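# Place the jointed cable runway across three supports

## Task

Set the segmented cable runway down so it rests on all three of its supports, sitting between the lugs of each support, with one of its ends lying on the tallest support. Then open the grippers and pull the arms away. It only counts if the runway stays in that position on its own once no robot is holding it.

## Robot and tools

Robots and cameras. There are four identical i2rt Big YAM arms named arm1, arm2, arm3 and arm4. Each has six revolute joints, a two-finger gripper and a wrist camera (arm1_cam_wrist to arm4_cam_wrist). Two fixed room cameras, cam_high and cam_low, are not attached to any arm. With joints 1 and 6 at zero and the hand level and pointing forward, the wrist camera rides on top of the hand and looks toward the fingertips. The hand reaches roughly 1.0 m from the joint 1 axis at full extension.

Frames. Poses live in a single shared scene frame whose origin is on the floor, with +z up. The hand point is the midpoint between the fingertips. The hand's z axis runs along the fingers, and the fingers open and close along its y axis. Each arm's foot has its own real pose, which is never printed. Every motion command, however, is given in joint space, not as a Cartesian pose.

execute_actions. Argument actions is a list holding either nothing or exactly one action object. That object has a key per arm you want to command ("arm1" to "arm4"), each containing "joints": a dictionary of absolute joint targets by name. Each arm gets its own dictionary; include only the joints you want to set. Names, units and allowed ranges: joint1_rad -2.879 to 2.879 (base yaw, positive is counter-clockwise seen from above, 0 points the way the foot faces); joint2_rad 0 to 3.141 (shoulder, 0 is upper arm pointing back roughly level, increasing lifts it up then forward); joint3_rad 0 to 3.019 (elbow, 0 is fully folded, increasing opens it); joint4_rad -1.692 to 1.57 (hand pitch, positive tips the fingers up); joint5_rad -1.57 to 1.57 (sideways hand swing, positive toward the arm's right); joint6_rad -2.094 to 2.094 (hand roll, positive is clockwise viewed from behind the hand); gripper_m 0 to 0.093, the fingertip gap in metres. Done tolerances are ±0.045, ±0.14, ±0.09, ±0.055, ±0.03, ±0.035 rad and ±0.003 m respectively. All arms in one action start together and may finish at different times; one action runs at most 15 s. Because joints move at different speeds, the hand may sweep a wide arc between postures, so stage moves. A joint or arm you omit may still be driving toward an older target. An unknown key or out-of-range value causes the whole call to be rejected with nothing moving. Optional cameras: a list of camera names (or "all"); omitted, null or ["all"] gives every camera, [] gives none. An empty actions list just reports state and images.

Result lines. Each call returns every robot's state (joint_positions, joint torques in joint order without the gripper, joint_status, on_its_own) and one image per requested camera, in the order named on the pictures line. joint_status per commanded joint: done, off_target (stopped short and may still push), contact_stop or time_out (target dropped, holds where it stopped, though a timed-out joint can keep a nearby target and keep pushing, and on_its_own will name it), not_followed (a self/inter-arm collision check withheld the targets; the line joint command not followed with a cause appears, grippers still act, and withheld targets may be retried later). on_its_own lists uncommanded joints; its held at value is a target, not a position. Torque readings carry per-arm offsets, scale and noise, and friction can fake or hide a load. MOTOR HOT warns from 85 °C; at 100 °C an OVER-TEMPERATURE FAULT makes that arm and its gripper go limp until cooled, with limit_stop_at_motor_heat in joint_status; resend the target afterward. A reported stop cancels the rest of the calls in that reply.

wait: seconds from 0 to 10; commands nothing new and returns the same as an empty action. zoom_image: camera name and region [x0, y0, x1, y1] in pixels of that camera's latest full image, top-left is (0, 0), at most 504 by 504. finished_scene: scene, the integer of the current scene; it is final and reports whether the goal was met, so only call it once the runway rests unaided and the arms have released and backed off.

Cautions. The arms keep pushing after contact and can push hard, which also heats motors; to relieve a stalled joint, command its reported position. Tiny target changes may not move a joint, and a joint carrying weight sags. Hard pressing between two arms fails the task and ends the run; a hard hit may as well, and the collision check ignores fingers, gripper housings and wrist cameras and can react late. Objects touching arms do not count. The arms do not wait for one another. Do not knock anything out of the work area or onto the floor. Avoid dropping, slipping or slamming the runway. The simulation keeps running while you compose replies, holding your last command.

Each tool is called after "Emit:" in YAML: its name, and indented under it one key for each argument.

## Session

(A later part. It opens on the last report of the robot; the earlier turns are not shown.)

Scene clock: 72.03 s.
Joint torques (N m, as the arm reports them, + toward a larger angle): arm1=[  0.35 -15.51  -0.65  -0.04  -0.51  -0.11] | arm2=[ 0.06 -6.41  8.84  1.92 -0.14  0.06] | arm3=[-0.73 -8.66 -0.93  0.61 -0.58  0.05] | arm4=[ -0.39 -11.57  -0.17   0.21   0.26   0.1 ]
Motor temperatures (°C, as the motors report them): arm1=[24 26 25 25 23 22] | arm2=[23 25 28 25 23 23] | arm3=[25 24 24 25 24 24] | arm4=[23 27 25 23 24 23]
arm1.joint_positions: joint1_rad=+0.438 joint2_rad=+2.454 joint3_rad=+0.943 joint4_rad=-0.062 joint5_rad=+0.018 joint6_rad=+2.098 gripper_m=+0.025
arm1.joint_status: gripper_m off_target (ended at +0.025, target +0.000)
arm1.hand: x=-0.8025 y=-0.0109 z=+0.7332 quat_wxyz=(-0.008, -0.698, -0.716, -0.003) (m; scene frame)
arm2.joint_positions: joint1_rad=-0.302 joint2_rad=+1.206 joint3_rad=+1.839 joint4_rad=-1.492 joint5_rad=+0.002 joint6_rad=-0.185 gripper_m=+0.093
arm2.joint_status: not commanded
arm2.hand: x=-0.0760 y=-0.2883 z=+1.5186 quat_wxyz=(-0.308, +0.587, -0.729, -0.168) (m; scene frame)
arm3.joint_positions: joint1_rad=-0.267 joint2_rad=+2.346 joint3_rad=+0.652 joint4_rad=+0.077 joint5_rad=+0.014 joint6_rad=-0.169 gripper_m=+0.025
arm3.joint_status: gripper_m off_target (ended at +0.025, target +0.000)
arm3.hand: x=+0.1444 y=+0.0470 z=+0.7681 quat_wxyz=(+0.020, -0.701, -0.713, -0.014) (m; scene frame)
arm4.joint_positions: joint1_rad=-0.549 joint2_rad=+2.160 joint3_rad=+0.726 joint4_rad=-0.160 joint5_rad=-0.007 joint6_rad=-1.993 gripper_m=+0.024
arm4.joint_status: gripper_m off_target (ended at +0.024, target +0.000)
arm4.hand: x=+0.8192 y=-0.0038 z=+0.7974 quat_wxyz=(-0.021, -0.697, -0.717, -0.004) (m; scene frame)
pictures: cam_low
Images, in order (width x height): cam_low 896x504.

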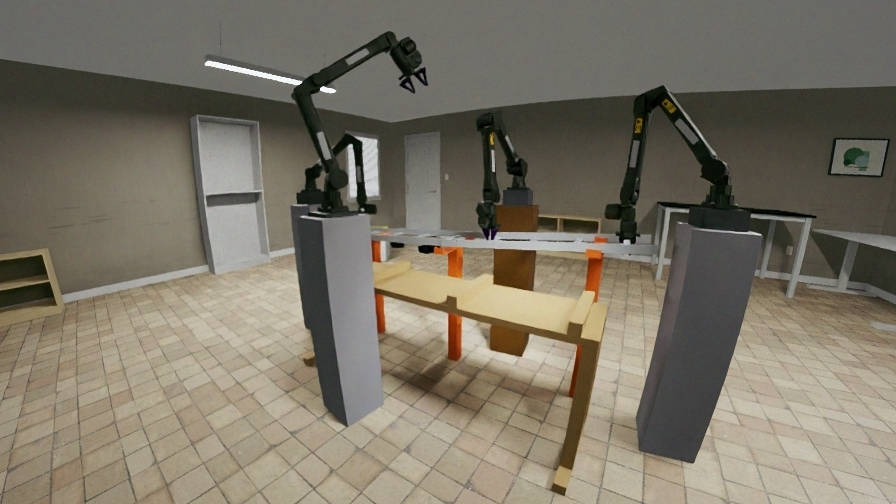

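Emit:
execute_actions:
  actions:
    - {"arm1":{"joints":{"joint2_rad":2.26,"joint3_rad":0.85,"joint4_rad":-0.15}},"arm3":{"joints":{"joint2_rad":2.12,"joint3_rad":0.56,"joint4_rad":-0.02}},"arm4":{"joints":{"joint2_rad":1.92,"joint3_rad":0.66,"joint4_rad":-0.3}}}
  cameras: ["cam_low"]

Scene clock: 73.50 s.
Joint torques (N m, as the arm reports them, + toward a larger angle): arm1=[  0.45 -18.72  -1.86  -0.58  -0.15  -0.13] | arm2=[ 0.01 -6.44  8.84  1.92 -0.14  0.05] | arm3=[ -0.69 -15.22  -3.    -1.49   0.2    0.08] | arm4=[ -0.17 -13.45   1.28  -0.34  -0.18   0.07]
Motor temperatures (°C, as the motors report them): arm1=[24 26 25 25 23 22] | arm2=[23 25 28 25 23 23] | arm3=[25 25 24 25 24 24] | arm4=[23 27 25 23 24 23]
arm1.joint_positions: joint1_rad=+0.437 joint2_rad=+2.315 joint3_rad=+0.887 joint4_rad=-0.130 joint5_rad=+0.007 joint6_rad=+2.099 gripper_m=+0.025
arm1.joint_status: all done
arm1.hand: x=-0.7987 y=-0.0069 z=+0.7812 quat_wxyz=(-0.004, -0.699, -0.715, -0.011) (m; scene frame)
arm2.joint_positions: joint1_rad=-0.302 joint2_rad=+1.206 joint3_rad=+1.839 joint4_rad=-1.492 joint5_rad=+0.002 joint6_rad=-0.185 gripper_m=+0.093
arm2.joint_status: not commanded
arm2.hand: x=-0.0760 y=-0.2883 z=+1.5186 quat_wxyz=(-0.308, +0.587, -0.729, -0.168) (m; scene frame)
arm3.joint_positions: joint1_rad=-0.267 joint2_rad=+2.216 joint3_rad=+0.594 joint4_rad=+0.011 joint5_rad=-0.008 joint6_rad=-0.172 gripper_m=+0.025
arm3.joint_status: all done
arm3.hand: x=+0.1486 y=+0.0490 z=+0.8044 quat_wxyz=(+0.010, -0.700, -0.714, -0.018) (m; scene frame)
arm4.joint_positions: joint1_rad=-0.549 joint2_rad=+1.970 joint3_rad=+0.673 joint4_rad=-0.285 joint5_rad=+0.002 joint6_rad=-1.990 gripper_m=+0.024
arm4.joint_status: all done
arm4.hand: x=+0.8214 y=-0.0031 z=+0.8537 quat_wxyz=(-0.013, -0.698, -0.716, -0.006) (m; scene frame)
pictures: cam_low
Images, in order (width x height): cam_low 896x504.

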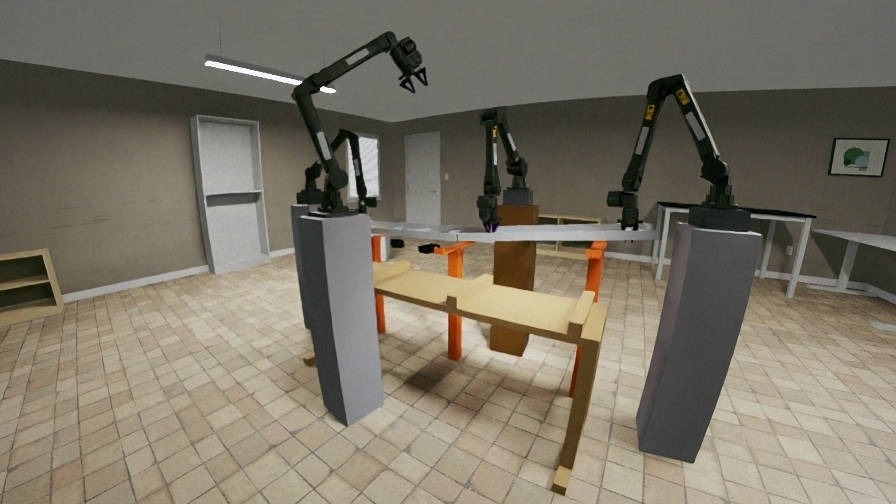

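Emit:
execute_actions:
  actions:
    - {"arm1":{"joints":{"joint1_rad":0.365,"joint3_rad":0.79,"joint4_rad":-0.095,"joint6_rad":2.03}},"arm3":{"joints":{"joint2_rad":2.07,"joint3_rad":0.66,"joint4_rad":-0.17}},"arm4":{"joints":{"joint1_rad":-0.42,"joint3_rad":0.615,"joint4_rad":-0.26,"joint6_rad":-1.87}}}
  cameras: ["cam_high","arm3_cam_wrist","arm4_cam_wrist","arm1_cam_wrist"]

Scene clock: 74.93 s.
Joint torques (N m, as the arm reports them, + toward a larger angle): arm1=[  0.17 -18.09  -2.28  -0.68  -0.1    0.01] | arm2=[-0.08 -6.47  8.81  1.91 -0.14  0.05] | arm3=[ -0.87 -18.21  -2.01  -2.56   0.23   0.09] | arm4=[ -0.23 -13.08  -0.5    0.05  -0.34  -0.06]
Motor temperatures (°C, as the motors report them): arm1=[24 27 25 25 23 22] | arm2=[23 25 28 25 23 23] | arm3=[25 25 24 25 24 24] | arm4=[23 27 25 23 24 23]
arm1.joint_positions: joint1_rad=+0.355 joint2_rad=+2.315 joint3_rad=+0.825 joint4_rad=-0.073 joint5_rad=+0.005 joint6_rad=+2.025 gripper_m=+0.025
arm1.joint_status: all done
arm1.hand: x=-0.8054 y=-0.0454 z=+0.7781 quat_wxyz=(-0.003, -0.702, -0.712, -0.009) (m; scene frame)
arm2.joint_positions: joint1_rad=-0.302 joint2_rad=+1.206 joint3_rad=+1.839 joint4_rad=-1.492 joint5_rad=+0.002 joint6_rad=-0.185 gripper_m=+0.093
arm2.joint_status: not commanded
arm2.hand: x=-0.0760 y=-0.2883 z=+1.5186 quat_wxyz=(-0.308, +0.587, -0.729, -0.168) (m; scene frame)
arm3.joint_positions: joint1_rad=-0.266 joint2_rad=+2.194 joint3_rad=+0.695 joint4_rad=-0.117 joint5_rad=-0.009 joint6_rad=-0.172 gripper_m=+0.025
arm3.joint_status: all done
arm3.hand: x=+0.1429 y=+0.0092 z=+0.8111 quat_wxyz=(+0.011, -0.700, -0.714, -0.020) (m; scene frame)
arm4.joint_positions: joint1_rad=-0.419 joint2_rad=+1.970 joint3_rad=+0.645 joint4_rad=-0.255 joint5_rad=+0.005 joint6_rad=-1.858 gripper_m=+0.024
arm4.joint_status: all done
arm4.hand: x=+0.8166 y=-0.0456 z=+0.8512 quat_wxyz=(-0.011, -0.699, -0.715, -0.007) (m; scene frame)
pictures: arm1_cam_wrist, arm3_cam_wrist, arm4_cam_wrist, cam_high
Images, in order (width x height): arm1_cam_wrist 504x504, arm3_cam_wrist 504x504, arm4_cam_wrist 504x504, cam_high 896x504.

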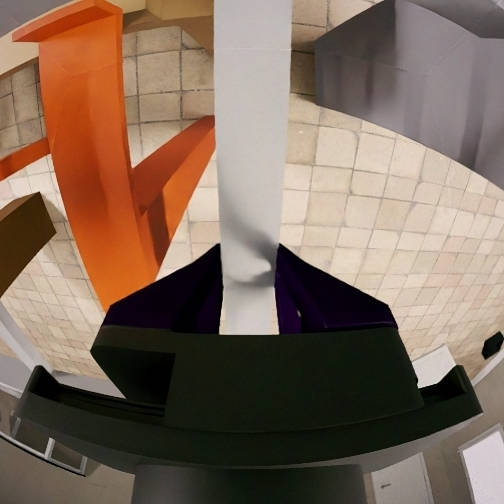

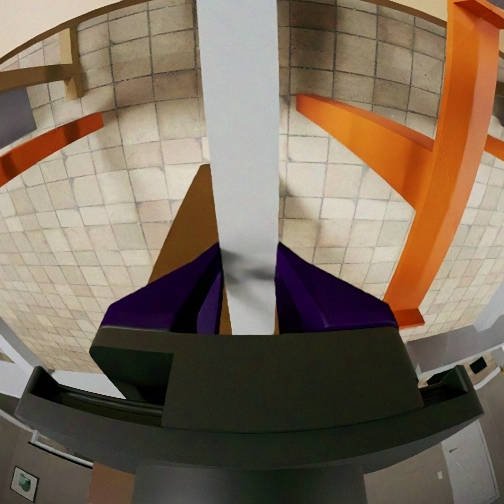

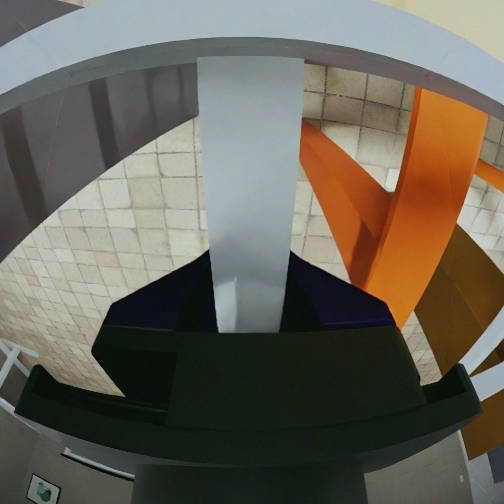

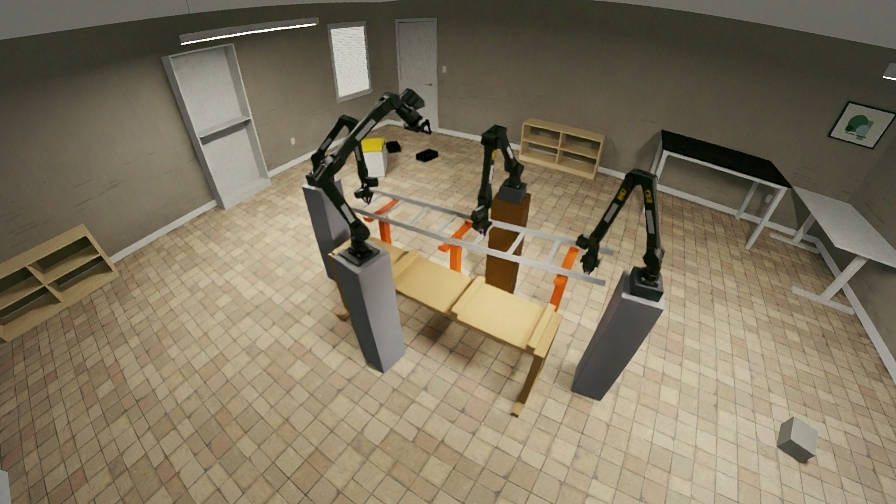

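Emit:
execute_actions:
  actions:
    - {"arm2":{"joints":{"joint1_rad":-0.079,"joint2_rad":1.75,"joint3_rad":2.0,"joint4_rad":-1.6}}}
  cameras: ["arm2_cam_wrist"]

Scene clock: 76.83 s.
Joint torques (N m, as the arm reports them, + toward a larger angle): arm1=[  0.16 -18.16  -2.31  -0.68  -0.09   0.02] | arm2=[ -0.48 -15.17  11.2    1.11  -0.15   0.04] | arm3=[ -0.76 -18.08  -2.01  -2.54   0.23   0.09] | arm4=[ -0.25 -13.03  -0.47   0.04  -0.34  -0.04]
Motor temperatures (°C, as the motors report them): arm1=[24 27 25 25 23 22] | arm2=[23 25 28 25 23 23] | arm3=[25 25 24 25 24 24] | arm4=[23 27 25 23 24 23]
arm1.joint_positions: joint1_rad=+0.355 joint2_rad=+2.315 joint3_rad=+0.825 joint4_rad=-0.073 joint5_rad=+0.005 joint6_rad=+2.025 gripper_m=+0.025
arm1.joint_status: not commanded
arm1.hand: x=-0.8054 y=-0.0454 z=+0.7781 quat_wxyz=(-0.003, -0.702, -0.712, -0.009) (m; scene frame)
arm2.joint_positions: joint1_rad=-0.075 joint2_rad=+1.738 joint3_rad=+1.969 joint4_rad=-1.592 joint5_rad=+0.002 joint6_rad=-0.185 gripper_m=+0.093
arm2.joint_status: all done
arm2.hand: x=-0.1412 y=-0.1059 z=+1.3112 quat_wxyz=(-0.088, +0.708, -0.698, -0.062) (m; scene frame)
arm3.joint_positions: joint1_rad=-0.266 joint2_rad=+2.194 joint3_rad=+0.695 joint4_rad=-0.117 joint5_rad=-0.009 joint6_rad=-0.172 gripper_m=+0.025
arm3.joint_status: not commanded
arm3.hand: x=+0.1429 y=+0.0092 z=+0.8111 quat_wxyz=(+0.011, -0.700, -0.714, -0.020) (m; scene frame)
arm4.joint_positions: joint1_rad=-0.419 joint2_rad=+1.970 joint3_rad=+0.645 joint4_rad=-0.255 joint5_rad=+0.005 joint6_rad=-1.858 gripper_m=+0.024
arm4.joint_status: not commanded
arm4.hand: x=+0.8166 y=-0.0456 z=+0.8512 quat_wxyz=(-0.011, -0.699, -0.715, -0.007) (m; scene frame)
pictures: arm2_cam_wrist
Images, in order (width x height): arm2_cam_wrist 504x504.

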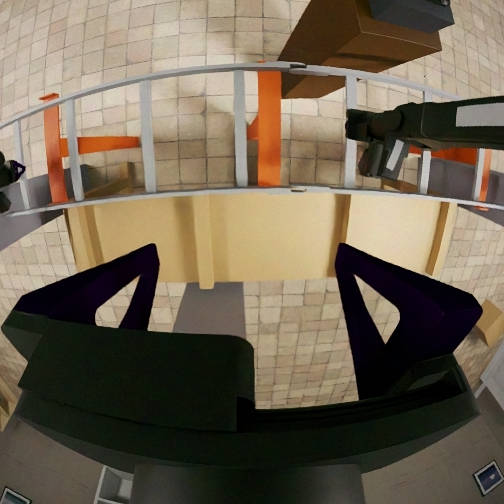

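Emit:
zoom_image:
  camera: "arm2_cam_wrist"
  region: [0,40,504,230]

Emit:
zoom_image:
  camera: "arm2_cam_wrist"
  region: [200,40,340,220]

Region (0, 40, 504, 230) of arm2_cam_wrist's 504x504 image, scaled by 1.000; it fills the top 190 rows of this view, and the rest is white.

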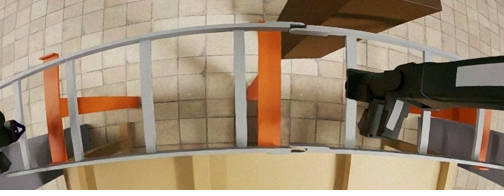

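Region (200, 40, 340, 220) of arm2_cam_wrist's 504x504 image, scaled by 2.800, with more detail than that image has.

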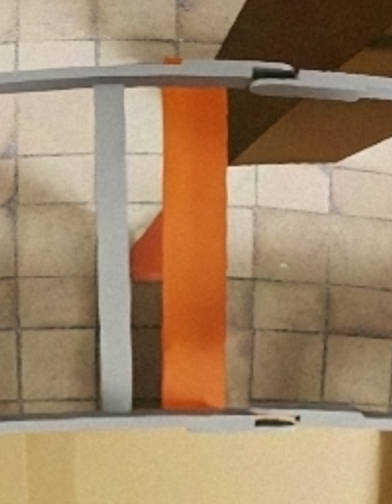

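Emit:
execute_actions:
  actions:
    - {"arm1":{"joints":{"joint1_rad":0.39,"joint2_rad":2.36,"joint3_rad":0.82,"joint4_rad":-0.04}},"arm3":{"joints":{"joint2_rad":2.19,"joint3_rad":0.7,"joint4_rad":-0.1}},"arm4":{"joints":{"joint2_rad":2.05,"joint3_rad":0.64,"joint4_rad":-0.17}}}
  cameras: ["arm2_cam_wrist","cam_low"]

Emit:
zoom_image:
  camera: "arm2_cam_wrist"
  region: [0,40,300,230]

Emit:
zoom_image:
  camera: "cam_low"
  region: [360,205,680,275]

Scene clock: 78.07 s.
Joint torques (N m, as the arm reports them, + toward a larger angle): arm1=[  0.96 -16.41  -2.45  -0.44  -0.19  -0.14] | arm2=[ -0.57 -14.91  11.15   1.12  -0.14   0.04] | arm3=[ -0.73 -16.31  -2.22  -1.34   0.     0.03] | arm4=[ -0.07 -12.62  -1.15  -0.12   0.44  -0.06]
Motor temperatures (°C, as the motors report them): arm1=[24 27 25 25 23 22] | arm2=[23 25 28 25 23 23] | arm3=[25 25 24 25 24 24] | arm4=[23 27 25 23 24 23]
arm1.joint_positions: joint1_rad=+0.371 joint2_rad=+2.384 joint3_rad=+0.852 joint4_rad=-0.022 joint5_rad=+0.008 joint6_rad=+2.041 gripper_m=+0.025
arm1.joint_status: all done
arm1.hand: x=-0.8067 y=-0.0399 z=+0.7553 quat_wxyz=(-0.006, -0.702, -0.712, -0.012) (m; scene frame)
arm2.joint_positions: joint1_rad=-0.075 joint2_rad=+1.738 joint3_rad=+1.969 joint4_rad=-1.592 joint5_rad=+0.002 joint6_rad=-0.185 gripper_m=+0.093
arm2.joint_status: not commanded
arm2.hand: x=-0.1412 y=-0.1059 z=+1.3112 quat_wxyz=(-0.088, +0.708, -0.698, -0.062) (m; scene frame)
arm3.joint_positions: joint1_rad=-0.266 joint2_rad=+2.285 joint3_rad=+0.732 joint4_rad=-0.074 joint5_rad=-0.002 joint6_rad=-0.167 gripper_m=+0.025
arm3.joint_status: all done
arm3.hand: x=+0.1419 y=+0.0100 z=+0.7841 quat_wxyz=(+0.017, -0.701, -0.712, -0.023) (m; scene frame)
arm4.joint_positions: joint1_rad=-0.422 joint2_rad=+2.086 joint3_rad=+0.667 joint4_rad=-0.160 joint5_rad=-0.011 joint6_rad=-1.857 gripper_m=+0.024
arm4.joint_status: all done
arm4.hand: x=+0.8158 y=-0.0475 z=+0.8176 quat_wxyz=(-0.014, -0.700, -0.714, +0.000) (m; scene frame)
pictures: arm2_cam_wrist, cam_low
Images, in order (width x height): arm2_cam_wrist 504x504, cam_low 896x504.

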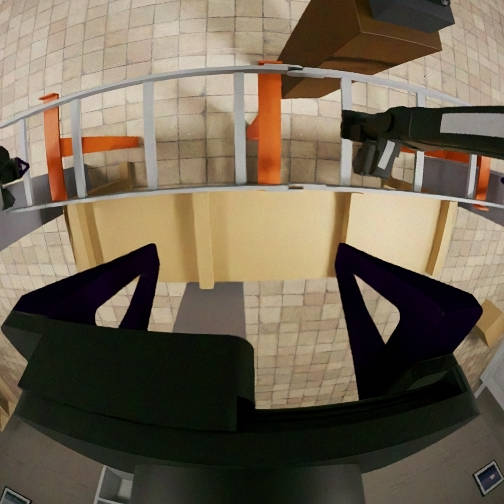

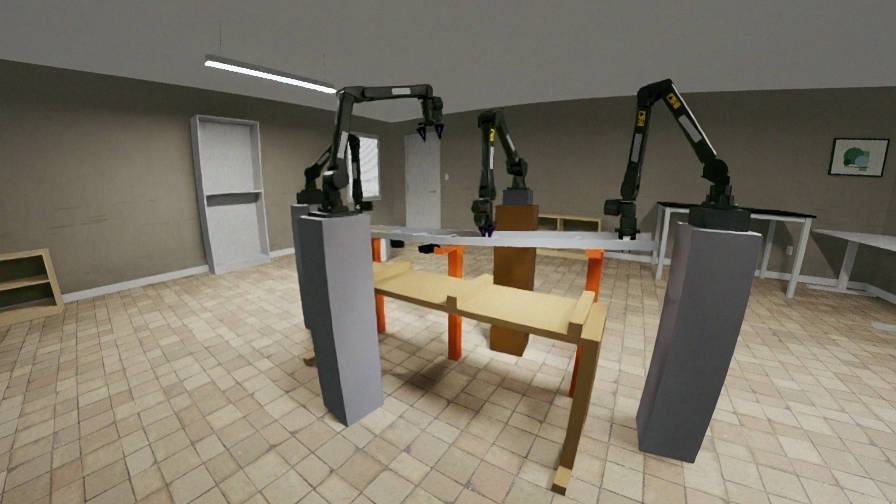

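Region (0, 40, 300, 230) of arm2_cam_wrist's 504x504 image, scaled by 1.680, with more detail than that image has; it fills the top 319 rows of this view, and the rest is white.

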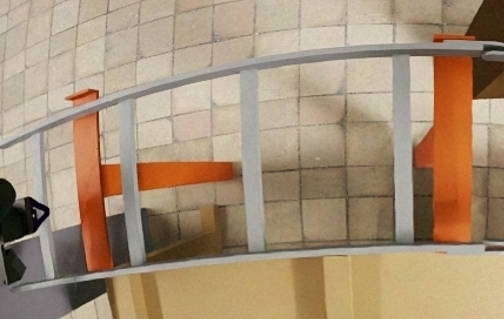

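Region (360, 205, 680, 275) of cam_low's 896x504 image, scaled by 1.575, with more detail than that image has; it fills the top 110 rows of this view, and the rest is white.

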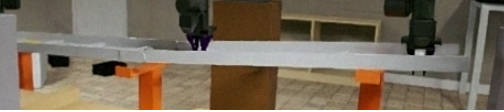

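Emit:
execute_actions:
  actions:
    - {"arm1":{"joints":{"joint2_rad":2.31,"joint4_rad":-0.09}},"arm3":{"joints":{"joint2_rad":2.13,"joint4_rad":-0.15}},"arm4":{"joints":{"joint2_rad":1.99,"joint4_rad":-0.23}}}
  cameras: []

Emit:
execute_actions:
  actions:
    - {"arm1":{"joints":{"joint1_rad":0.425,"joint6_rad":2.07}},"arm3":{"joints":{"joint3_rad":0.65,"joint4_rad":-0.10}},"arm4":{"joints":{"joint1_rad":-0.485,"joint6_rad":-1.93,"joint3_rad":0.66,"joint4_rad":-0.25}}}
  cameras: ["arm2_cam_wrist"]

Scene clock: 79.00 s.
Joint torques (N m, as the arm reports them, + toward a larger angle): arm1=[  0.97 -18.84  -2.33  -1.41  -0.23  -0.15] | arm2=[ -0.48 -14.63  11.18   1.15  -0.15   0.04] | arm3=[ -0.93 -19.56  -2.1   -2.35  -0.06   0.03] | arm4=[ -0.17 -13.26  -0.32  -0.85  -0.21  -0.05]
Motor temperatures (°C, as the motors report them): arm1=[24 27 25 25 23 22] | arm2=[23 25 28 25 23 23] | arm3=[25 25 24 25 24 24] | arm4=[23 27 25 23 24 23]
arm1.joint_positions: joint1_rad=+0.371 joint2_rad=+2.367 joint3_rad=+0.852 joint4_rad=-0.053 joint5_rad=+0.009 joint6_rad=+2.041 gripper_m=+0.025
arm1.joint_status: all done
arm1.hand: x=-0.8068 y=-0.0402 z=+0.7612 quat_wxyz=(-0.004, -0.702, -0.712, -0.006) (m; scene frame)
arm2.joint_positions: joint1_rad=-0.075 joint2_rad=+1.738 joint3_rad=+1.969 joint4_rad=-1.592 joint5_rad=+0.002 joint6_rad=-0.185 gripper_m=+0.093
arm2.joint_status: not commanded
arm2.hand: x=-0.1412 y=-0.1059 z=+1.3112 quat_wxyz=(-0.088, +0.708, -0.698, -0.062) (m; scene frame)
arm3.joint_positions: joint1_rad=-0.266 joint2_rad=+2.268 joint3_rad=+0.732 joint4_rad=-0.103 joint5_rad=-0.001 joint6_rad=-0.167 gripper_m=+0.025
arm3.joint_status: all done
arm3.hand: x=+0.1417 y=+0.0106 z=+0.7894 quat_wxyz=(+0.021, -0.701, -0.712, -0.028) (m; scene frame)
arm4.joint_positions: joint1_rad=-0.422 joint2_rad=+2.039 joint3_rad=+0.662 joint4_rad=-0.201 joint5_rad=+0.002 joint6_rad=-1.859 gripper_m=+0.024
arm4.joint_status: all done
arm4.hand: x=+0.8148 y=-0.0448 z=+0.8313 quat_wxyz=(-0.011, -0.700, -0.714, -0.006) (m; scene frame)
pictures: none
No camera images: the call's "cameras" was empty. Leave "cameras" out to get every camera's image.

Scene clock: 79.90 s.
Joint torques (N m, as the arm reports them, + toward a larger angle): arm1=[  1.1  -18.35  -3.03  -1.33  -0.27  -0.03] | arm2=[ -0.56 -14.72  11.19   1.12  -0.15   0.05] | arm3=[ -0.69 -18.55  -2.92  -1.11  -0.18   0.05] | arm4=[ -0.15 -13.57   0.45  -1.11  -0.27   0.03]
Motor temperatures (°C, as the motors report them): arm1=[24 27 25 25 23 22] | arm2=[23 25 28 25 23 23] | arm3=[25 25 24 25 24 24] | arm4=[23 27 25 23 24 23]
arm1.joint_positions: joint1_rad=+0.404 joint2_rad=+2.362 joint3_rad=+0.862 joint4_rad=-0.053 joint5_rad=+0.010 joint6_rad=+2.069 gripper_m=+0.025
arm1.joint_status: all done
arm1.hand: x=-0.8055 y=-0.0260 z=+0.7631 quat_wxyz=(-0.007, -0.700, -0.714, -0.012) (m; scene frame)
arm2.joint_positions: joint1_rad=-0.075 joint2_rad=+1.738 joint3_rad=+1.969 joint4_rad=-1.592 joint5_rad=+0.002 joint6_rad=-0.185 gripper_m=+0.093
arm2.joint_status: not commanded
arm2.hand: x=-0.1412 y=-0.1059 z=+1.3112 quat_wxyz=(-0.088, +0.708, -0.698, -0.062) (m; scene frame)
arm3.joint_positions: joint1_rad=-0.269 joint2_rad=+2.260 joint3_rad=+0.687 joint4_rad=-0.079 joint5_rad=+0.003 joint6_rad=-0.169 gripper_m=+0.025
arm3.joint_status: all done
arm3.hand: x=+0.1431 y=+0.0295 z=+0.7918 quat_wxyz=(+0.026, -0.702, -0.711, -0.032) (m; scene frame)
arm4.joint_positions: joint1_rad=-0.486 joint2_rad=+2.039 joint3_rad=+0.675 joint4_rad=-0.215 joint5_rad=+0.003 joint6_rad=-1.926 gripper_m=+0.024
arm4.joint_status: all done
arm4.hand: x=+0.8166 y=-0.0233 z=+0.8322 quat_wxyz=(-0.011, -0.699, -0.715, -0.006) (m; scene frame)
pictures: arm2_cam_wrist
Images, in order (width x height): arm2_cam_wrist 504x504.

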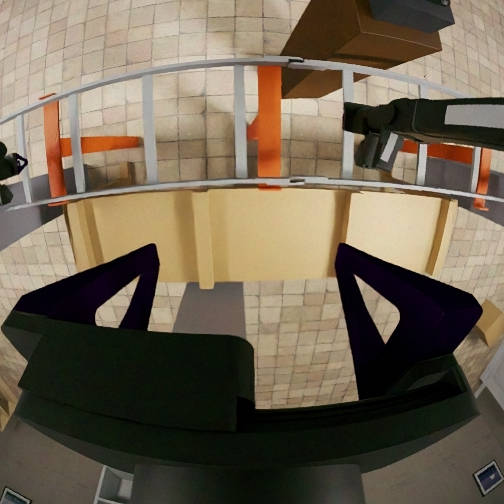

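Emit:
execute_actions:
  actions:
    - {"arm1":{"joints":{"joint2_rad":2.39,"joint4_rad":-0.03}},"arm3":{"joints":{"joint2_rad":2.21,"joint3_rad":0.67,"joint4_rad":-0.06}},"arm4":{"joints":{"joint2_rad":2.09,"joint4_rad":-0.16}}}
  cameras: ["arm2_cam_wrist","cam_low"]

Emit:
zoom_image:
  camera: "cam_low"
  region: [360,205,680,275]

Emit:
zoom_image:
  camera: "arm2_cam_wrist"
  region: [0,40,300,230]

Scene clock: 80.80 s.
Joint torques (N m, as the arm reports them, + toward a larger angle): arm1=[  1.07 -16.16  -4.12  -1.14  -0.16  -0.03] | arm2=[ -0.5  -14.73  11.18   1.13  -0.15   0.05] | arm3=[ -0.45 -15.05  -1.78  -0.64  -0.52   0.11] | arm4=[ -0.44 -10.98  -0.69  -0.03  -0.98   0.02]
Motor temperatures (°C, as the motors report them): arm1=[24 27 25 25 23 22] | arm2=[23 25 28 25 23 23] | arm3=[25 25 24 25 24 24] | arm4=[23 27 25 23 24 23]
arm1.joint_positions: joint1_rad=+0.404 joint2_rad=+2.414 joint3_rad=+0.871 joint4_rad=+0.001 joint5_rad=+0.007 joint6_rad=+2.069 gripper_m=+0.025
arm1.joint_status: all done
arm1.hand: x=-0.8080 y=-0.0266 z=+0.7457 quat_wxyz=(-0.007, -0.700, -0.714, -0.019) (m; scene frame)
arm2.joint_positions: joint1_rad=-0.075 joint2_rad=+1.738 joint3_rad=+1.969 joint4_rad=-1.592 joint5_rad=+0.002 joint6_rad=-0.185 gripper_m=+0.093
arm2.joint_status: not commanded
arm2.hand: x=-0.1412 y=-0.1059 z=+1.3112 quat_wxyz=(-0.088, +0.708, -0.698, -0.062) (m; scene frame)
arm3.joint_positions: joint1_rad=-0.270 joint2_rad=+2.291 joint3_rad=+0.692 joint4_rad=-0.048 joint5_rad=+0.012 joint6_rad=-0.175 gripper_m=+0.025
arm3.joint_status: all done
arm3.hand: x=+0.1412 y=+0.0311 z=+0.7828 quat_wxyz=(+0.028, -0.700, -0.713, -0.027) (m; scene frame)
arm4.joint_positions: joint1_rad=-0.483 joint2_rad=+2.097 joint3_rad=+0.683 joint4_rad=-0.152 joint5_rad=+0.019 joint6_rad=-1.926 gripper_m=+0.024
arm4.joint_status: all done
arm4.hand: x=+0.8155 y=-0.0211 z=+0.8149 quat_wxyz=(-0.002, -0.697, -0.717, -0.010) (m; scene frame)
pictures: arm2_cam_wrist, cam_low
Images, in order (width x height): arm2_cam_wrist 504x504, cam_low 896x504.

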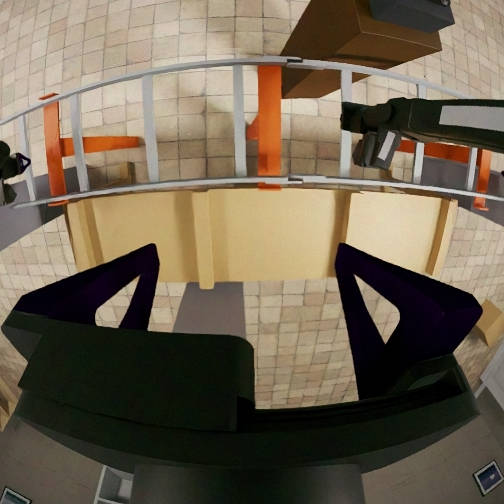

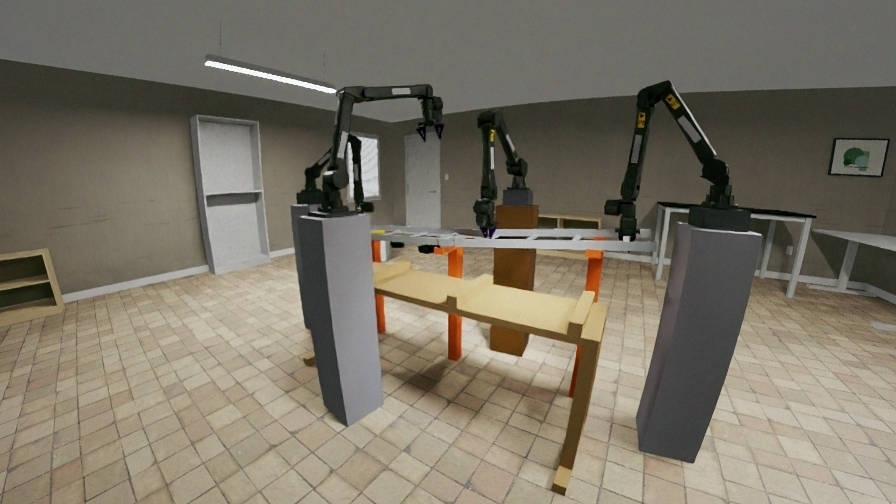

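Region (360, 205, 680, 275) of cam_low's 896x504 image, scaled by 1.575, with more detail than that image has; it fills the top 110 rows of this view, and the rest is white.

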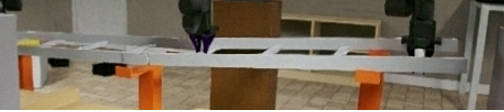

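Region (0, 40, 300, 230) of arm2_cam_wrist's 504x504 image, scaled by 1.680, with more detail than that image has; it fills the top 319 rows of this view, and the rest is white.

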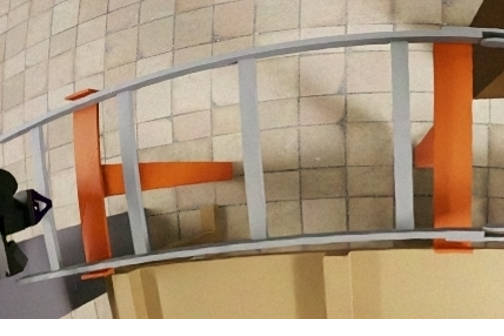

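Emit:
execute_actions:
  actions:
    - {"arm3":{"joints":{"joint2_rad":2.1,"joint4_rad":-0.16}},"arm4":{"joints":{"joint2_rad":1.98,"joint4_rad":-0.25}}}
  cameras: []

Emit:
execute_actions:
  actions:
    - {"arm3":{"joints":{"joint3_rad":0.70,"joint4_rad":-0.19}},"arm4":{"joints":{"joint1_rad":-0.445,"joint6_rad":-1.89,"joint3_rad":0.645}}}
  cameras: ["arm2_cam_wrist"]

Scene clock: 81.77 s.
Joint torques (N m, as the arm reports them, + toward a larger angle): arm1=[  1.02 -16.19  -4.18  -1.09  -0.61  -0.03] | arm2=[ -0.54 -14.76  11.17   1.12  -0.15   0.04] | arm3=[ -0.47 -18.98  -1.17  -2.24  -0.48   0.11] | arm4=[ -0.42 -13.4    0.46  -0.81   0.02   0.02]
Motor temperatures (°C, as the motors report them): arm1=[24 27 25 25 23 22] | arm2=[23 25 28 25 23 23] | arm3=[25 25 24 25 24 24] | arm4=[23 27 25 23 24 23]
arm1.joint_positions: joint1_rad=+0.404 joint2_rad=+2.415 joint3_rad=+0.871 joint4_rad=+0.001 joint5_rad=+0.020 joint6_rad=+2.069 gripper_m=+0.025
arm1.joint_status: not commanded
arm1.hand: x=-0.8071 y=-0.0288 z=+0.7455 quat_wxyz=(-0.013, -0.700, -0.714, -0.016) (m; scene frame)
arm2.joint_positions: joint1_rad=-0.075 joint2_rad=+1.738 joint3_rad=+1.969 joint4_rad=-1.592 joint5_rad=+0.002 joint6_rad=-0.185 gripper_m=+0.093
arm2.joint_status: not commanded
arm2.hand: x=-0.1412 y=-0.1059 z=+1.3112 quat_wxyz=(-0.088, +0.708, -0.698, -0.062) (m; scene frame)
arm3.joint_positions: joint1_rad=-0.271 joint2_rad=+2.233 joint3_rad=+0.690 joint4_rad=-0.116 joint5_rad=+0.011 joint6_rad=-0.175 gripper_m=+0.025
arm3.joint_status: all done
arm3.hand: x=+0.1406 y=+0.0267 z=+0.8000 quat_wxyz=(+0.031, -0.700, -0.713, -0.032) (m; scene frame)
arm4.joint_positions: joint1_rad=-0.483 joint2_rad=+2.030 joint3_rad=+0.676 joint4_rad=-0.223 joint5_rad=-0.002 joint6_rad=-1.925 gripper_m=+0.024
arm4.joint_status: all done
arm4.hand: x=+0.8142 y=-0.0243 z=+0.8353 quat_wxyz=(-0.011, -0.698, -0.716, -0.003) (m; scene frame)
pictures: none
No camera images: the call's "cameras" was empty. Leave "cameras" out to get every camera's image.

Scene clock: 82.53 s.
Joint torques (N m, as the arm reports them, + toward a larger angle): arm1=[  1.14 -16.36  -4.24  -1.03  -0.58  -0.08] | arm2=[ -0.56 -14.79  11.19   1.13  -0.15   0.04] | arm3=[ -0.49 -18.82  -0.2   -2.56  -0.31   0.07] | arm4=[ -0.2  -13.49  -0.37  -0.78  -0.01  -0.02]
Motor temperatures (°C, as the motors report them): arm1=[24 27 25 25 23 22] | arm2=[23 25 29 25 23 23] | arm3=[25 25 24 25 24 24] | arm4=[23 28 25 23 24 23]
arm1.joint_positions: joint1_rad=+0.404 joint2_rad=+2.415 joint3_rad=+0.871 joint4_rad=+0.001 joint5_rad=+0.019 joint6_rad=+2.074 gripper_m=+0.025
arm1.joint_status: not commanded
arm1.hand: x=-0.8072 y=-0.0286 z=+0.7455 quat_wxyz=(-0.012, -0.702, -0.712, -0.017) (m; scene frame)
arm2.joint_positions: joint1_rad=-0.075 joint2_rad=+1.738 joint3_rad=+1.969 joint4_rad=-1.592 joint5_rad=+0.002 joint6_rad=-0.185 gripper_m=+0.093
arm2.joint_status: not commanded
arm2.hand: x=-0.1412 y=-0.1059 z=+1.3112 quat_wxyz=(-0.088, +0.708, -0.698, -0.062) (m; scene frame)
arm3.joint_positions: joint1_rad=-0.271 joint2_rad=+2.233 joint3_rad=+0.711 joint4_rad=-0.139 joint5_rad=+0.006 joint6_rad=-0.171 gripper_m=+0.025
arm3.joint_status: all done
arm3.hand: x=+0.1404 y=+0.0197 z=+0.8004 quat_wxyz=(+0.030, -0.701, -0.711, -0.034) (m; scene frame)
arm4.joint_positions: joint1_rad=-0.447 joint2_rad=+2.030 joint3_rad=+0.670 joint4_rad=-0.223 joint5_rad=-0.002 joint6_rad=-1.883 gripper_m=+0.024
arm4.joint_status: all done
arm4.hand: x=+0.8142 y=-0.0367 z=+0.8349 quat_wxyz=(-0.014, -0.700, -0.714, -0.005) (m; scene frame)
pictures: arm2_cam_wrist
Images, in order (width x height): arm2_cam_wrist 504x504.

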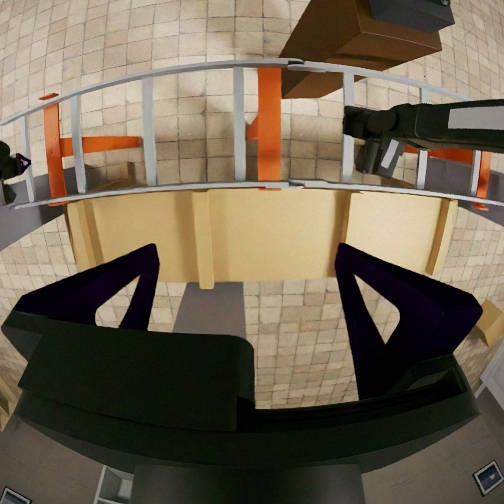

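Lower.

Emit:
execute_actions:
  actions:
    - {"arm3":{"joints":{"joint2_rad":2.23,"joint4_rad":-0.08}},"arm4":{"joints":{"joint2_rad":2.11,"joint4_rad":-0.14}}}
  cameras: ["arm2_cam_wrist","cam_low"]

Emit:
zoom_image:
  camera: "cam_low"
  region: [360,205,680,275]

Emit:
zoom_image:
  camera: "arm2_cam_wrist"
  region: [200,40,504,230]

Scene clock: 83.43 s.
Joint torques (N m, as the arm reports them, + toward a larger angle): arm1=[  1.42 -16.94  -4.19  -1.06  -0.27  -0.08] | arm2=[ -0.55 -14.72  11.16   1.16  -0.15   0.04] | arm3=[ -0.44 -16.21  -2.55  -1.2   -0.26   0.07] | arm4=[ -0.08 -12.57  -2.61  -0.45  -0.02  -0.01]
Motor temperatures (°C, as the motors report them): arm1=[24 27 25 25 23 22] | arm2=[23 25 29 25 23 23] | arm3=[25 26 24 25 24 24] | arm4=[23 28 25 23 24 23]
arm1.joint_positions: joint1_rad=+0.404 joint2_rad=+2.417 joint3_rad=+0.871 joint4_rad=+0.001 joint5_rad=+0.010 joint6_rad=+2.074 gripper_m=+0.025
arm1.joint_status: not commanded
arm1.hand: x=-0.8086 y=-0.0277 z=+0.7448 quat_wxyz=(-0.008, -0.702, -0.712, -0.017) (m; scene frame)
arm2.joint_positions: joint1_rad=-0.075 joint2_rad=+1.738 joint3_rad=+1.969 joint4_rad=-1.592 joint5_rad=+0.002 joint6_rad=-0.185 gripper_m=+0.093
arm2.joint_status: not commanded
arm2.hand: x=-0.1412 y=-0.1059 z=+1.3112 quat_wxyz=(-0.088, +0.708, -0.698, -0.062) (m; scene frame)
arm3.joint_positions: joint1_rad=-0.271 joint2_rad=+2.323 joint3_rad=+0.731 joint4_rad=-0.057 joint5_rad=+0.005 joint6_rad=-0.171 gripper_m=+0.025
arm3.joint_status: all done
arm3.hand: x=+0.1409 y=+0.0213 z=+0.7729 quat_wxyz=(+0.026, -0.701, -0.712, -0.030) (m; scene frame)
arm4.joint_positions: joint1_rad=-0.447 joint2_rad=+2.137 joint3_rad=+0.685 joint4_rad=-0.121 joint5_rad=-0.002 joint6_rad=-1.882 gripper_m=+0.024
arm4.joint_status: all done
arm4.hand: x=+0.8153 y=-0.0371 z=+0.8027 quat_wxyz=(-0.010, -0.700, -0.714, -0.003) (m; scene frame)
pictures: arm2_cam_wrist, cam_low
Images, in order (width x height): arm2_cam_wrist 504x504, cam_low 896x504.

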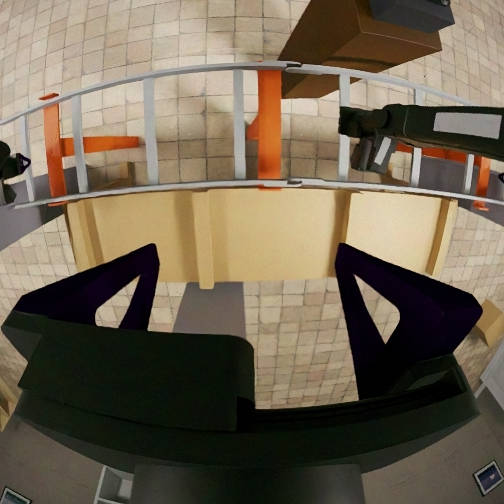

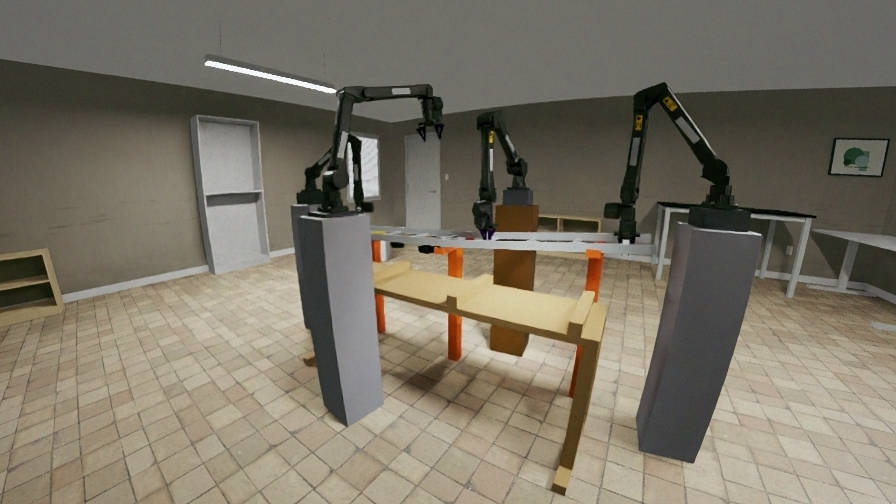

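Region (360, 205, 680, 275) of cam_low's 896x504 image, scaled by 1.575, with more detail than that image has; it fills the top 110 rows of this view, and the rest is white.

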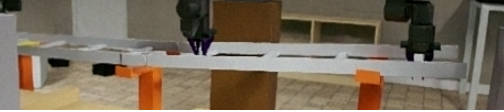

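Region (200, 40, 504, 230) of arm2_cam_wrist's 504x504 image, scaled by 1.658, with more detail than that image has; it fills the top 315 rows of this view, and the rest is white.

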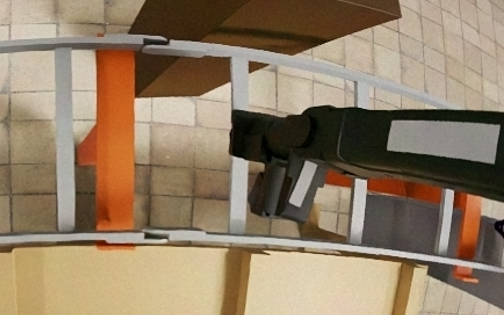

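Emit:
execute_actions:
  actions:
    - {"arm1":{"joints":{"joint2_rad":2.43,"joint4_rad":0.0}},"arm3":{"joints":{"joint2_rad":2.28,"joint4_rad":-0.04}},"arm4":{"joints":{"joint2_rad":2.15,"joint4_rad":-0.11}}}
  cameras: []

Emit:
execute_actions:
  actions:
    - {"arm1":{"joints":{"gripper_m":0.093}},"arm3":{"joints":{"gripper_m":0.093}},"arm4":{"joints":{"gripper_m":0.093}}}
  cameras: ["cam_low"]

Emit:
execute_actions:
  actions:
    - {"arm1":{"joints":{"joint2_rad":2.2,"joint4_rad":-0.2}},"arm3":{"joints":{"joint2_rad":2.05,"joint4_rad":-0.25}},"arm4":{"joints":{"joint2_rad":1.9,"joint4_rad":-0.33}}}
  cameras: []

Emit:
execute_actions:
  actions:
    - {"arm1":{"joints":{"joint2_rad":1.3,"joint4_rad":-1.0}},"arm3":{"joints":{"joint2_rad":1.3,"joint4_rad":-0.95}},"arm4":{"joints":{"joint2_rad":1.3,"joint4_rad":-0.9}}}
  cameras: ["arm2_cam_wrist","cam_low","arm4_cam_wrist"]

Scene clock: 84.30 s.
Joint torques (N m, as the arm reports them, + toward a larger angle): arm1=[  1.12 -15.97  -5.06  -0.99  -0.36  -0.08] | arm2=[ -0.55 -14.85  11.21   1.1   -0.15   0.04] | arm3=[ -0.45 -14.52  -2.88  -1.03  -0.42   0.07] | arm4=[ -0.22 -11.05  -2.87  -0.26  -0.01   0.  ]
Motor temperatures (°C, as the motors report them): arm1=[24 27 25 25 23 22] | arm2=[23 25 29 25 23 23] | arm3=[25 26 24 25 24 24] | arm4=[23 28 25 23 24 23]
arm1.joint_positions: joint1_rad=+0.404 joint2_rad=+2.447 joint3_rad=+0.879 joint4_rad=+0.028 joint5_rad=+0.013 joint6_rad=+2.074 gripper_m=+0.025
arm1.joint_status: all done
arm1.hand: x=-0.8101 y=-0.0289 z=+0.7345 quat_wxyz=(-0.009, -0.702, -0.712, -0.018) (m; scene frame)
arm2.joint_positions: joint1_rad=-0.075 joint2_rad=+1.738 joint3_rad=+1.969 joint4_rad=-1.592 joint5_rad=+0.002 joint6_rad=-0.185 gripper_m=+0.093
arm2.joint_status: not commanded
arm2.hand: x=-0.1412 y=-0.1059 z=+1.3112 quat_wxyz=(-0.088, +0.708, -0.698, -0.062) (m; scene frame)
arm3.joint_positions: joint1_rad=-0.271 joint2_rad=+2.349 joint3_rad=+0.733 joint4_rad=-0.020 joint5_rad=+0.009 joint6_rad=-0.171 gripper_m=+0.025
arm3.joint_status: all done
arm3.hand: x=+0.1400 y=+0.0213 z=+0.7649 quat_wxyz=(+0.024, -0.702, -0.712, -0.023) (m; scene frame)
arm4.joint_positions: joint1_rad=-0.447 joint2_rad=+2.154 joint3_rad=+0.688 joint4_rad=-0.098 joint5_rad=-0.002 joint6_rad=-1.882 gripper_m=+0.024
arm4.joint_status: all done
arm4.hand: x=+0.8140 y=-0.0368 z=+0.7978 quat_wxyz=(-0.006, -0.700, -0.714, +0.000) (m; scene frame)
pictures: none
No camera images: the call's "cameras" was empty. Leave "cameras" out to get every camera's image.

Scene clock: 85.03 s.
Joint torques (N m, as the arm reports them, + toward a larger angle): arm1=[ -0.16 -13.98  -1.08  -0.02   0.02  -0.07] | arm2=[ -0.53 -14.74  11.19   1.15  -0.15   0.05] | arm3=[-0.49 -9.82  0.15 -0.58 -0.28  0.07] | arm4=[ -0.23 -10.16   0.34  -0.23  -0.01  -0.01]
Motor temperatures (°C, as the motors report them): arm1=[24 27 25 25 23 22] | arm2=[23 25 29 25 23 23] | arm3=[25 26 24 25 24 24] | arm4=[23 28 25 23 24 23]
arm1.joint_positions: joint1_rad=+0.418 joint2_rad=+2.428 joint3_rad=+0.826 joint4_rad=+0.007 joint5_rad=+0.002 joint6_rad=+2.073 gripper_m=+0.093
arm1.joint_status: all done
arm1.hand: x=-0.8390 y=-0.0378 z=+0.7409 quat_wxyz=(+0.003, -0.696, -0.718, +0.006) (m; scene frame)
arm2.joint_positions: joint1_rad=-0.075 joint2_rad=+1.738 joint3_rad=+1.969 joint4_rad=-1.592 joint5_rad=+0.002 joint6_rad=-0.185 gripper_m=+0.093
arm2.joint_status: not commanded
arm2.hand: x=-0.1412 y=-0.1059 z=+1.3112 quat_wxyz=(-0.088, +0.708, -0.698, -0.062) (m; scene frame)
arm3.joint_positions: joint1_rad=-0.269 joint2_rad=+2.289 joint3_rad=+0.701 joint4_rad=-0.028 joint5_rad=+0.005 joint6_rad=-0.171 gripper_m=+0.093
arm3.joint_status: all done
arm3.hand: x=+0.1409 y=+0.0197 z=+0.7828 quat_wxyz=(+0.016, -0.702, -0.712, -0.016) (m; scene frame)
arm4.joint_positions: joint1_rad=-0.447 joint2_rad=+2.152 joint3_rad=+0.642 joint4_rad=-0.099 joint5_rad=-0.002 joint6_rad=-1.882 gripper_m=+0.093
arm4.joint_status: all done
arm4.hand: x=+0.8409 y=-0.0449 z=+0.7975 quat_wxyz=(-0.026, -0.700, -0.714, -0.011) (m; scene frame)
pictures: cam_low
Images, in order (width x height): cam_low 896x504.

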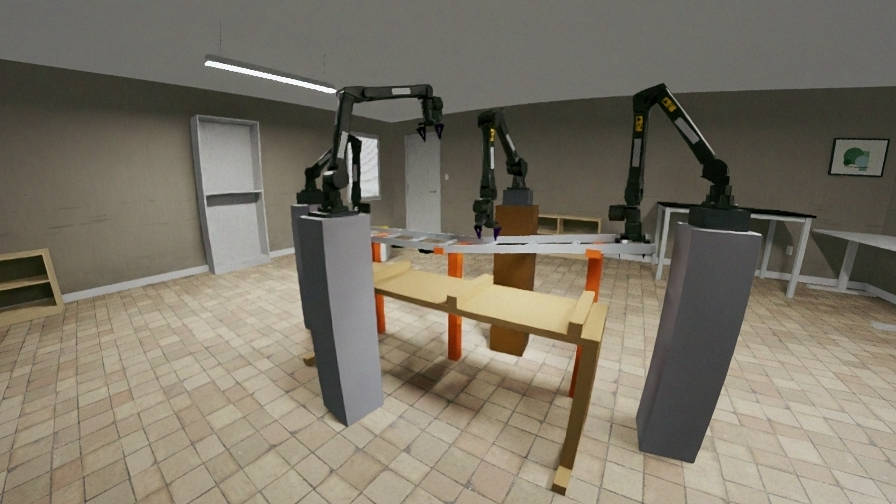

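Scene clock: 86.17 s.
Joint torques (N m, as the arm reports them, + toward a larger angle): arm1=[ -0.05 -13.18   1.88   0.03   0.02  -0.07] | arm2=[ -0.56 -14.74  11.19   1.1   -0.15   0.05] | arm3=[-0.42 -8.51  2.5  -0.59 -0.27  0.07] | arm4=[-0.25 -8.88  3.25 -0.29 -0.02 -0.01]
Motor temperatures (°C, as the motors report them): arm1=[24 27 25 25 23 22] | arm2=[23 25 29 25 23 23] | arm3=[25 25 24 25 24 24] | arm4=[23 27 25 23 24 23]
arm1.joint_positions: joint1_rad=+0.418 joint2_rad=+2.183 joint3_rad=+0.821 joint4_rad=-0.193 joint5_rad=+0.002 joint6_rad=+2.073 gripper_m=+0.093
arm1.joint_status: all done
arm1.hand: x=-0.8028 y=-0.0169 z=+0.8235 quat_wxyz=(-0.002, -0.696, -0.718, -0.013) (m; scene frame)
arm2.joint_positions: joint1_rad=-0.075 joint2_rad=+1.738 joint3_rad=+1.969 joint4_rad=-1.592 joint5_rad=+0.002 joint6_rad=-0.185 gripper_m=+0.093
arm2.joint_status: not commanded
arm2.hand: x=-0.1412 y=-0.1059 z=+1.3112 quat_wxyz=(-0.088, +0.708, -0.698, -0.062) (m; scene frame)
arm3.joint_positions: joint1_rad=-0.269 joint2_rad=+2.041 joint3_rad=+0.699 joint4_rad=-0.236 joint5_rad=+0.005 joint6_rad=-0.171 gripper_m=+0.093
arm3.joint_status: all done
arm3.hand: x=+0.1357 y=-0.0146 z=+0.8588 quat_wxyz=(+0.005, -0.702, -0.712, -0.001) (m; scene frame)
arm4.joint_positions: joint1_rad=-0.447 joint2_rad=+1.887 joint3_rad=+0.642 joint4_rad=-0.316 joint5_rad=-0.002 joint6_rad=-1.882 gripper_m=+0.093
arm4.joint_status: all done
arm4.hand: x=+0.8121 y=-0.0360 z=+0.8758 quat_wxyz=(-0.004, -0.700, -0.714, +0.000) (m; scene frame)
pictures: none
No camera images: the call's "cameras" was empty. Leave "cameras" out to get every camera's image.

Scene clock: 87.67 s.
Joint torques (N m, as the arm reports them, + toward a larger angle): arm1=[-0.16 -8.65  9.03  0.19  0.02 -0.08] | arm2=[ -0.4  -14.8   11.18   1.12  -0.14   0.05] | arm3=[-0.49 -5.27  8.   -0.49 -0.27  0.07] | arm4=[-0.16 -5.6   8.06 -0.26 -0.01  0.  ]
Motor temperatures (°C, as the motors report them): arm1=[24 27 25 25 23 22] | arm2=[23 25 29 25 23 23] | arm3=[25 25 24 25 24 24] | arm4=[23 27 25 23 24 23]
arm1.joint_positions: joint1_rad=+0.418 joint2_rad=+1.294 joint3_rad=+0.821 joint4_rad=-0.993 joint5_rad=+0.002 joint6_rad=+2.073 gripper_m=+0.093
arm1.joint_status: all done
arm1.hand: x=-0.8294 y=-0.0341 z=+1.1361 quat_wxyz=(-0.014, -0.695, -0.716, -0.056) (m; scene frame)
arm2.joint_positions: joint1_rad=-0.075 joint2_rad=+1.738 joint3_rad=+1.969 joint4_rad=-1.592 joint5_rad=+0.002 joint6_rad=-0.185 gripper_m=+0.093
arm2.joint_status: not commanded
arm2.hand: x=-0.1412 y=-0.1059 z=+1.3112 quat_wxyz=(-0.088, +0.708, -0.698, -0.062) (m; scene frame)
arm3.joint_positions: joint1_rad=-0.269 joint2_rad=+1.304 joint3_rad=+0.699 joint4_rad=-0.936 joint5_rad=+0.005 joint6_rad=-0.171 gripper_m=+0.093
arm3.joint_status: all done
arm3.hand: x=+0.1408 y=+0.0152 z=+1.0899 quat_wxyz=(-0.005, -0.702, -0.712, +0.014) (m; scene frame)
arm4.joint_positions: joint1_rad=-0.447 joint2_rad=+1.296 joint3_rad=+0.642 joint4_rad=-0.886 joint5_rad=-0.002 joint6_rad=-1.882 gripper_m=+0.093
arm4.joint_status: all done
arm4.hand: x=+0.8416 y=-0.0444 z=+1.0503 quat_wxyz=(+0.005, -0.700, -0.714, +0.005) (m; scene frame)
pictures: arm2_cam_wrist, arm4_cam_wrist, cam_low
Images, in order (width x height): arm2_cam_wrist 504x504, arm4_cam_wrist 504x504, cam_low 896x504.

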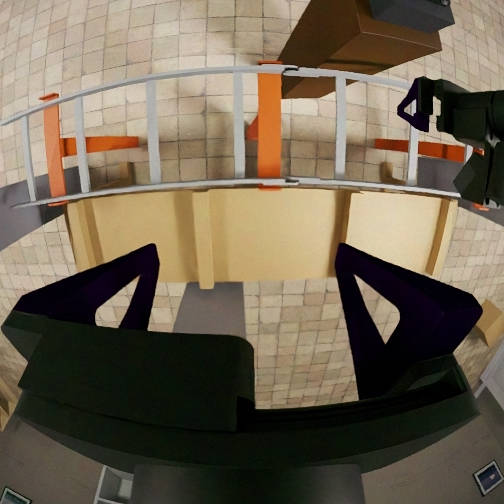

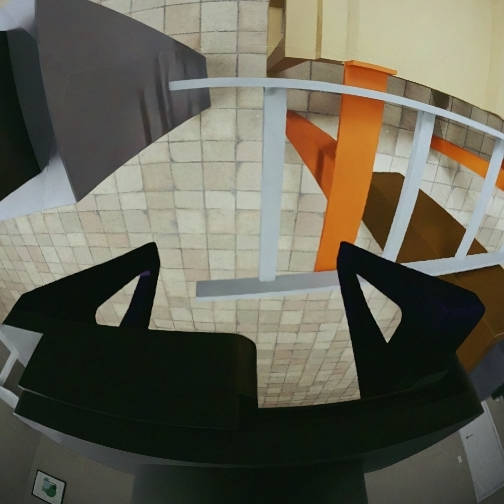

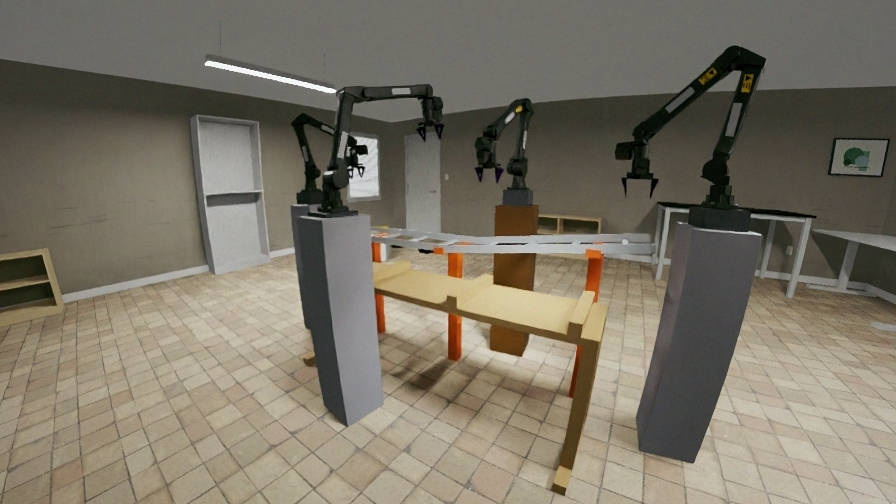

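Seated now: lugs overlap the near rail's face, and the hinge bends.

Emit:
execute_actions:
  actions:
    - {"arm2":{"joints":{"joint2_rad":1.2,"joint1_rad":-0.3}}}
  cameras: ["cam_high"]

Emit:
finished_scene:
  scene: 1

Scene clock: 89.77 s.
Joint torques (N m, as the arm reports them, + toward a larger angle): arm1=[-0.12 -8.63  9.1   0.21  0.02 -0.08] | arm2=[ 0.16 -4.48  8.36  1.97 -0.15  0.05] | arm3=[-0.51 -5.08  8.02 -0.5  -0.27  0.07] | arm4=[-0.32 -5.79  8.06 -0.23 -0.02  0.  ]
Motor temperatures (°C, as the motors report them): arm1=[24 27 25 25 23 22] | arm2=[23 25 29 25 23 23] | arm3=[25 25 24 25 24 24] | arm4=[23 27 25 23 24 23]
arm1.joint_positions: joint1_rad=+0.418 joint2_rad=+1.294 joint3_rad=+0.821 joint4_rad=-0.993 joint5_rad=+0.002 joint6_rad=+2.073 gripper_m=+0.093
arm1.joint_status: not commanded
arm1.hand: x=-0.8294 y=-0.0341 z=+1.1361 quat_wxyz=(-0.014, -0.695, -0.716, -0.056) (m; scene frame)
arm2.joint_positions: joint1_rad=-0.304 joint2_rad=+1.202 joint3_rad=+1.987 joint4_rad=-1.593 joint5_rad=+0.002 joint6_rad=-0.184 gripper_m=+0.093
arm2.joint_status: all done
arm2.hand: x=-0.0865 y=-0.3166 z=+1.5706 quat_wxyz=(-0.330, +0.580, -0.723, -0.179) (m; scene frame)
arm3.joint_positions: joint1_rad=-0.269 joint2_rad=+1.304 joint3_rad=+0.699 joint4_rad=-0.936 joint5_rad=+0.005 joint6_rad=-0.171 gripper_m=+0.093
arm3.joint_status: not commanded
arm3.hand: x=+0.1408 y=+0.0152 z=+1.0899 quat_wxyz=(-0.005, -0.702, -0.712, +0.014) (m; scene frame)
arm4.joint_positions: joint1_rad=-0.447 joint2_rad=+1.296 joint3_rad=+0.642 joint4_rad=-0.886 joint5_rad=-0.002 joint6_rad=-1.882 gripper_m=+0.093
arm4.joint_status: not commanded
arm4.hand: x=+0.8416 y=-0.0444 z=+1.0503 quat_wxyz=(+0.005, -0.700, -0.714, +0.005) (m; scene frame)
pictures: cam_high
Images, in order (width x height): cam_high 896x504.

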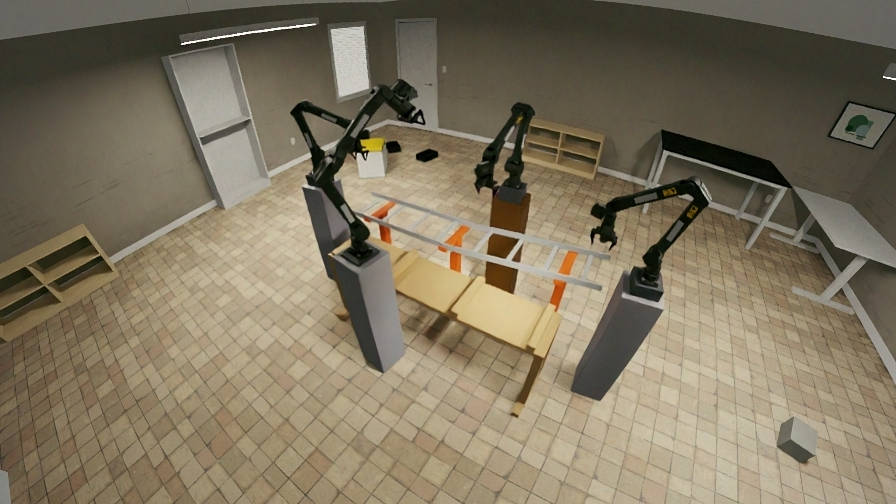

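The scene is finished: the task was done.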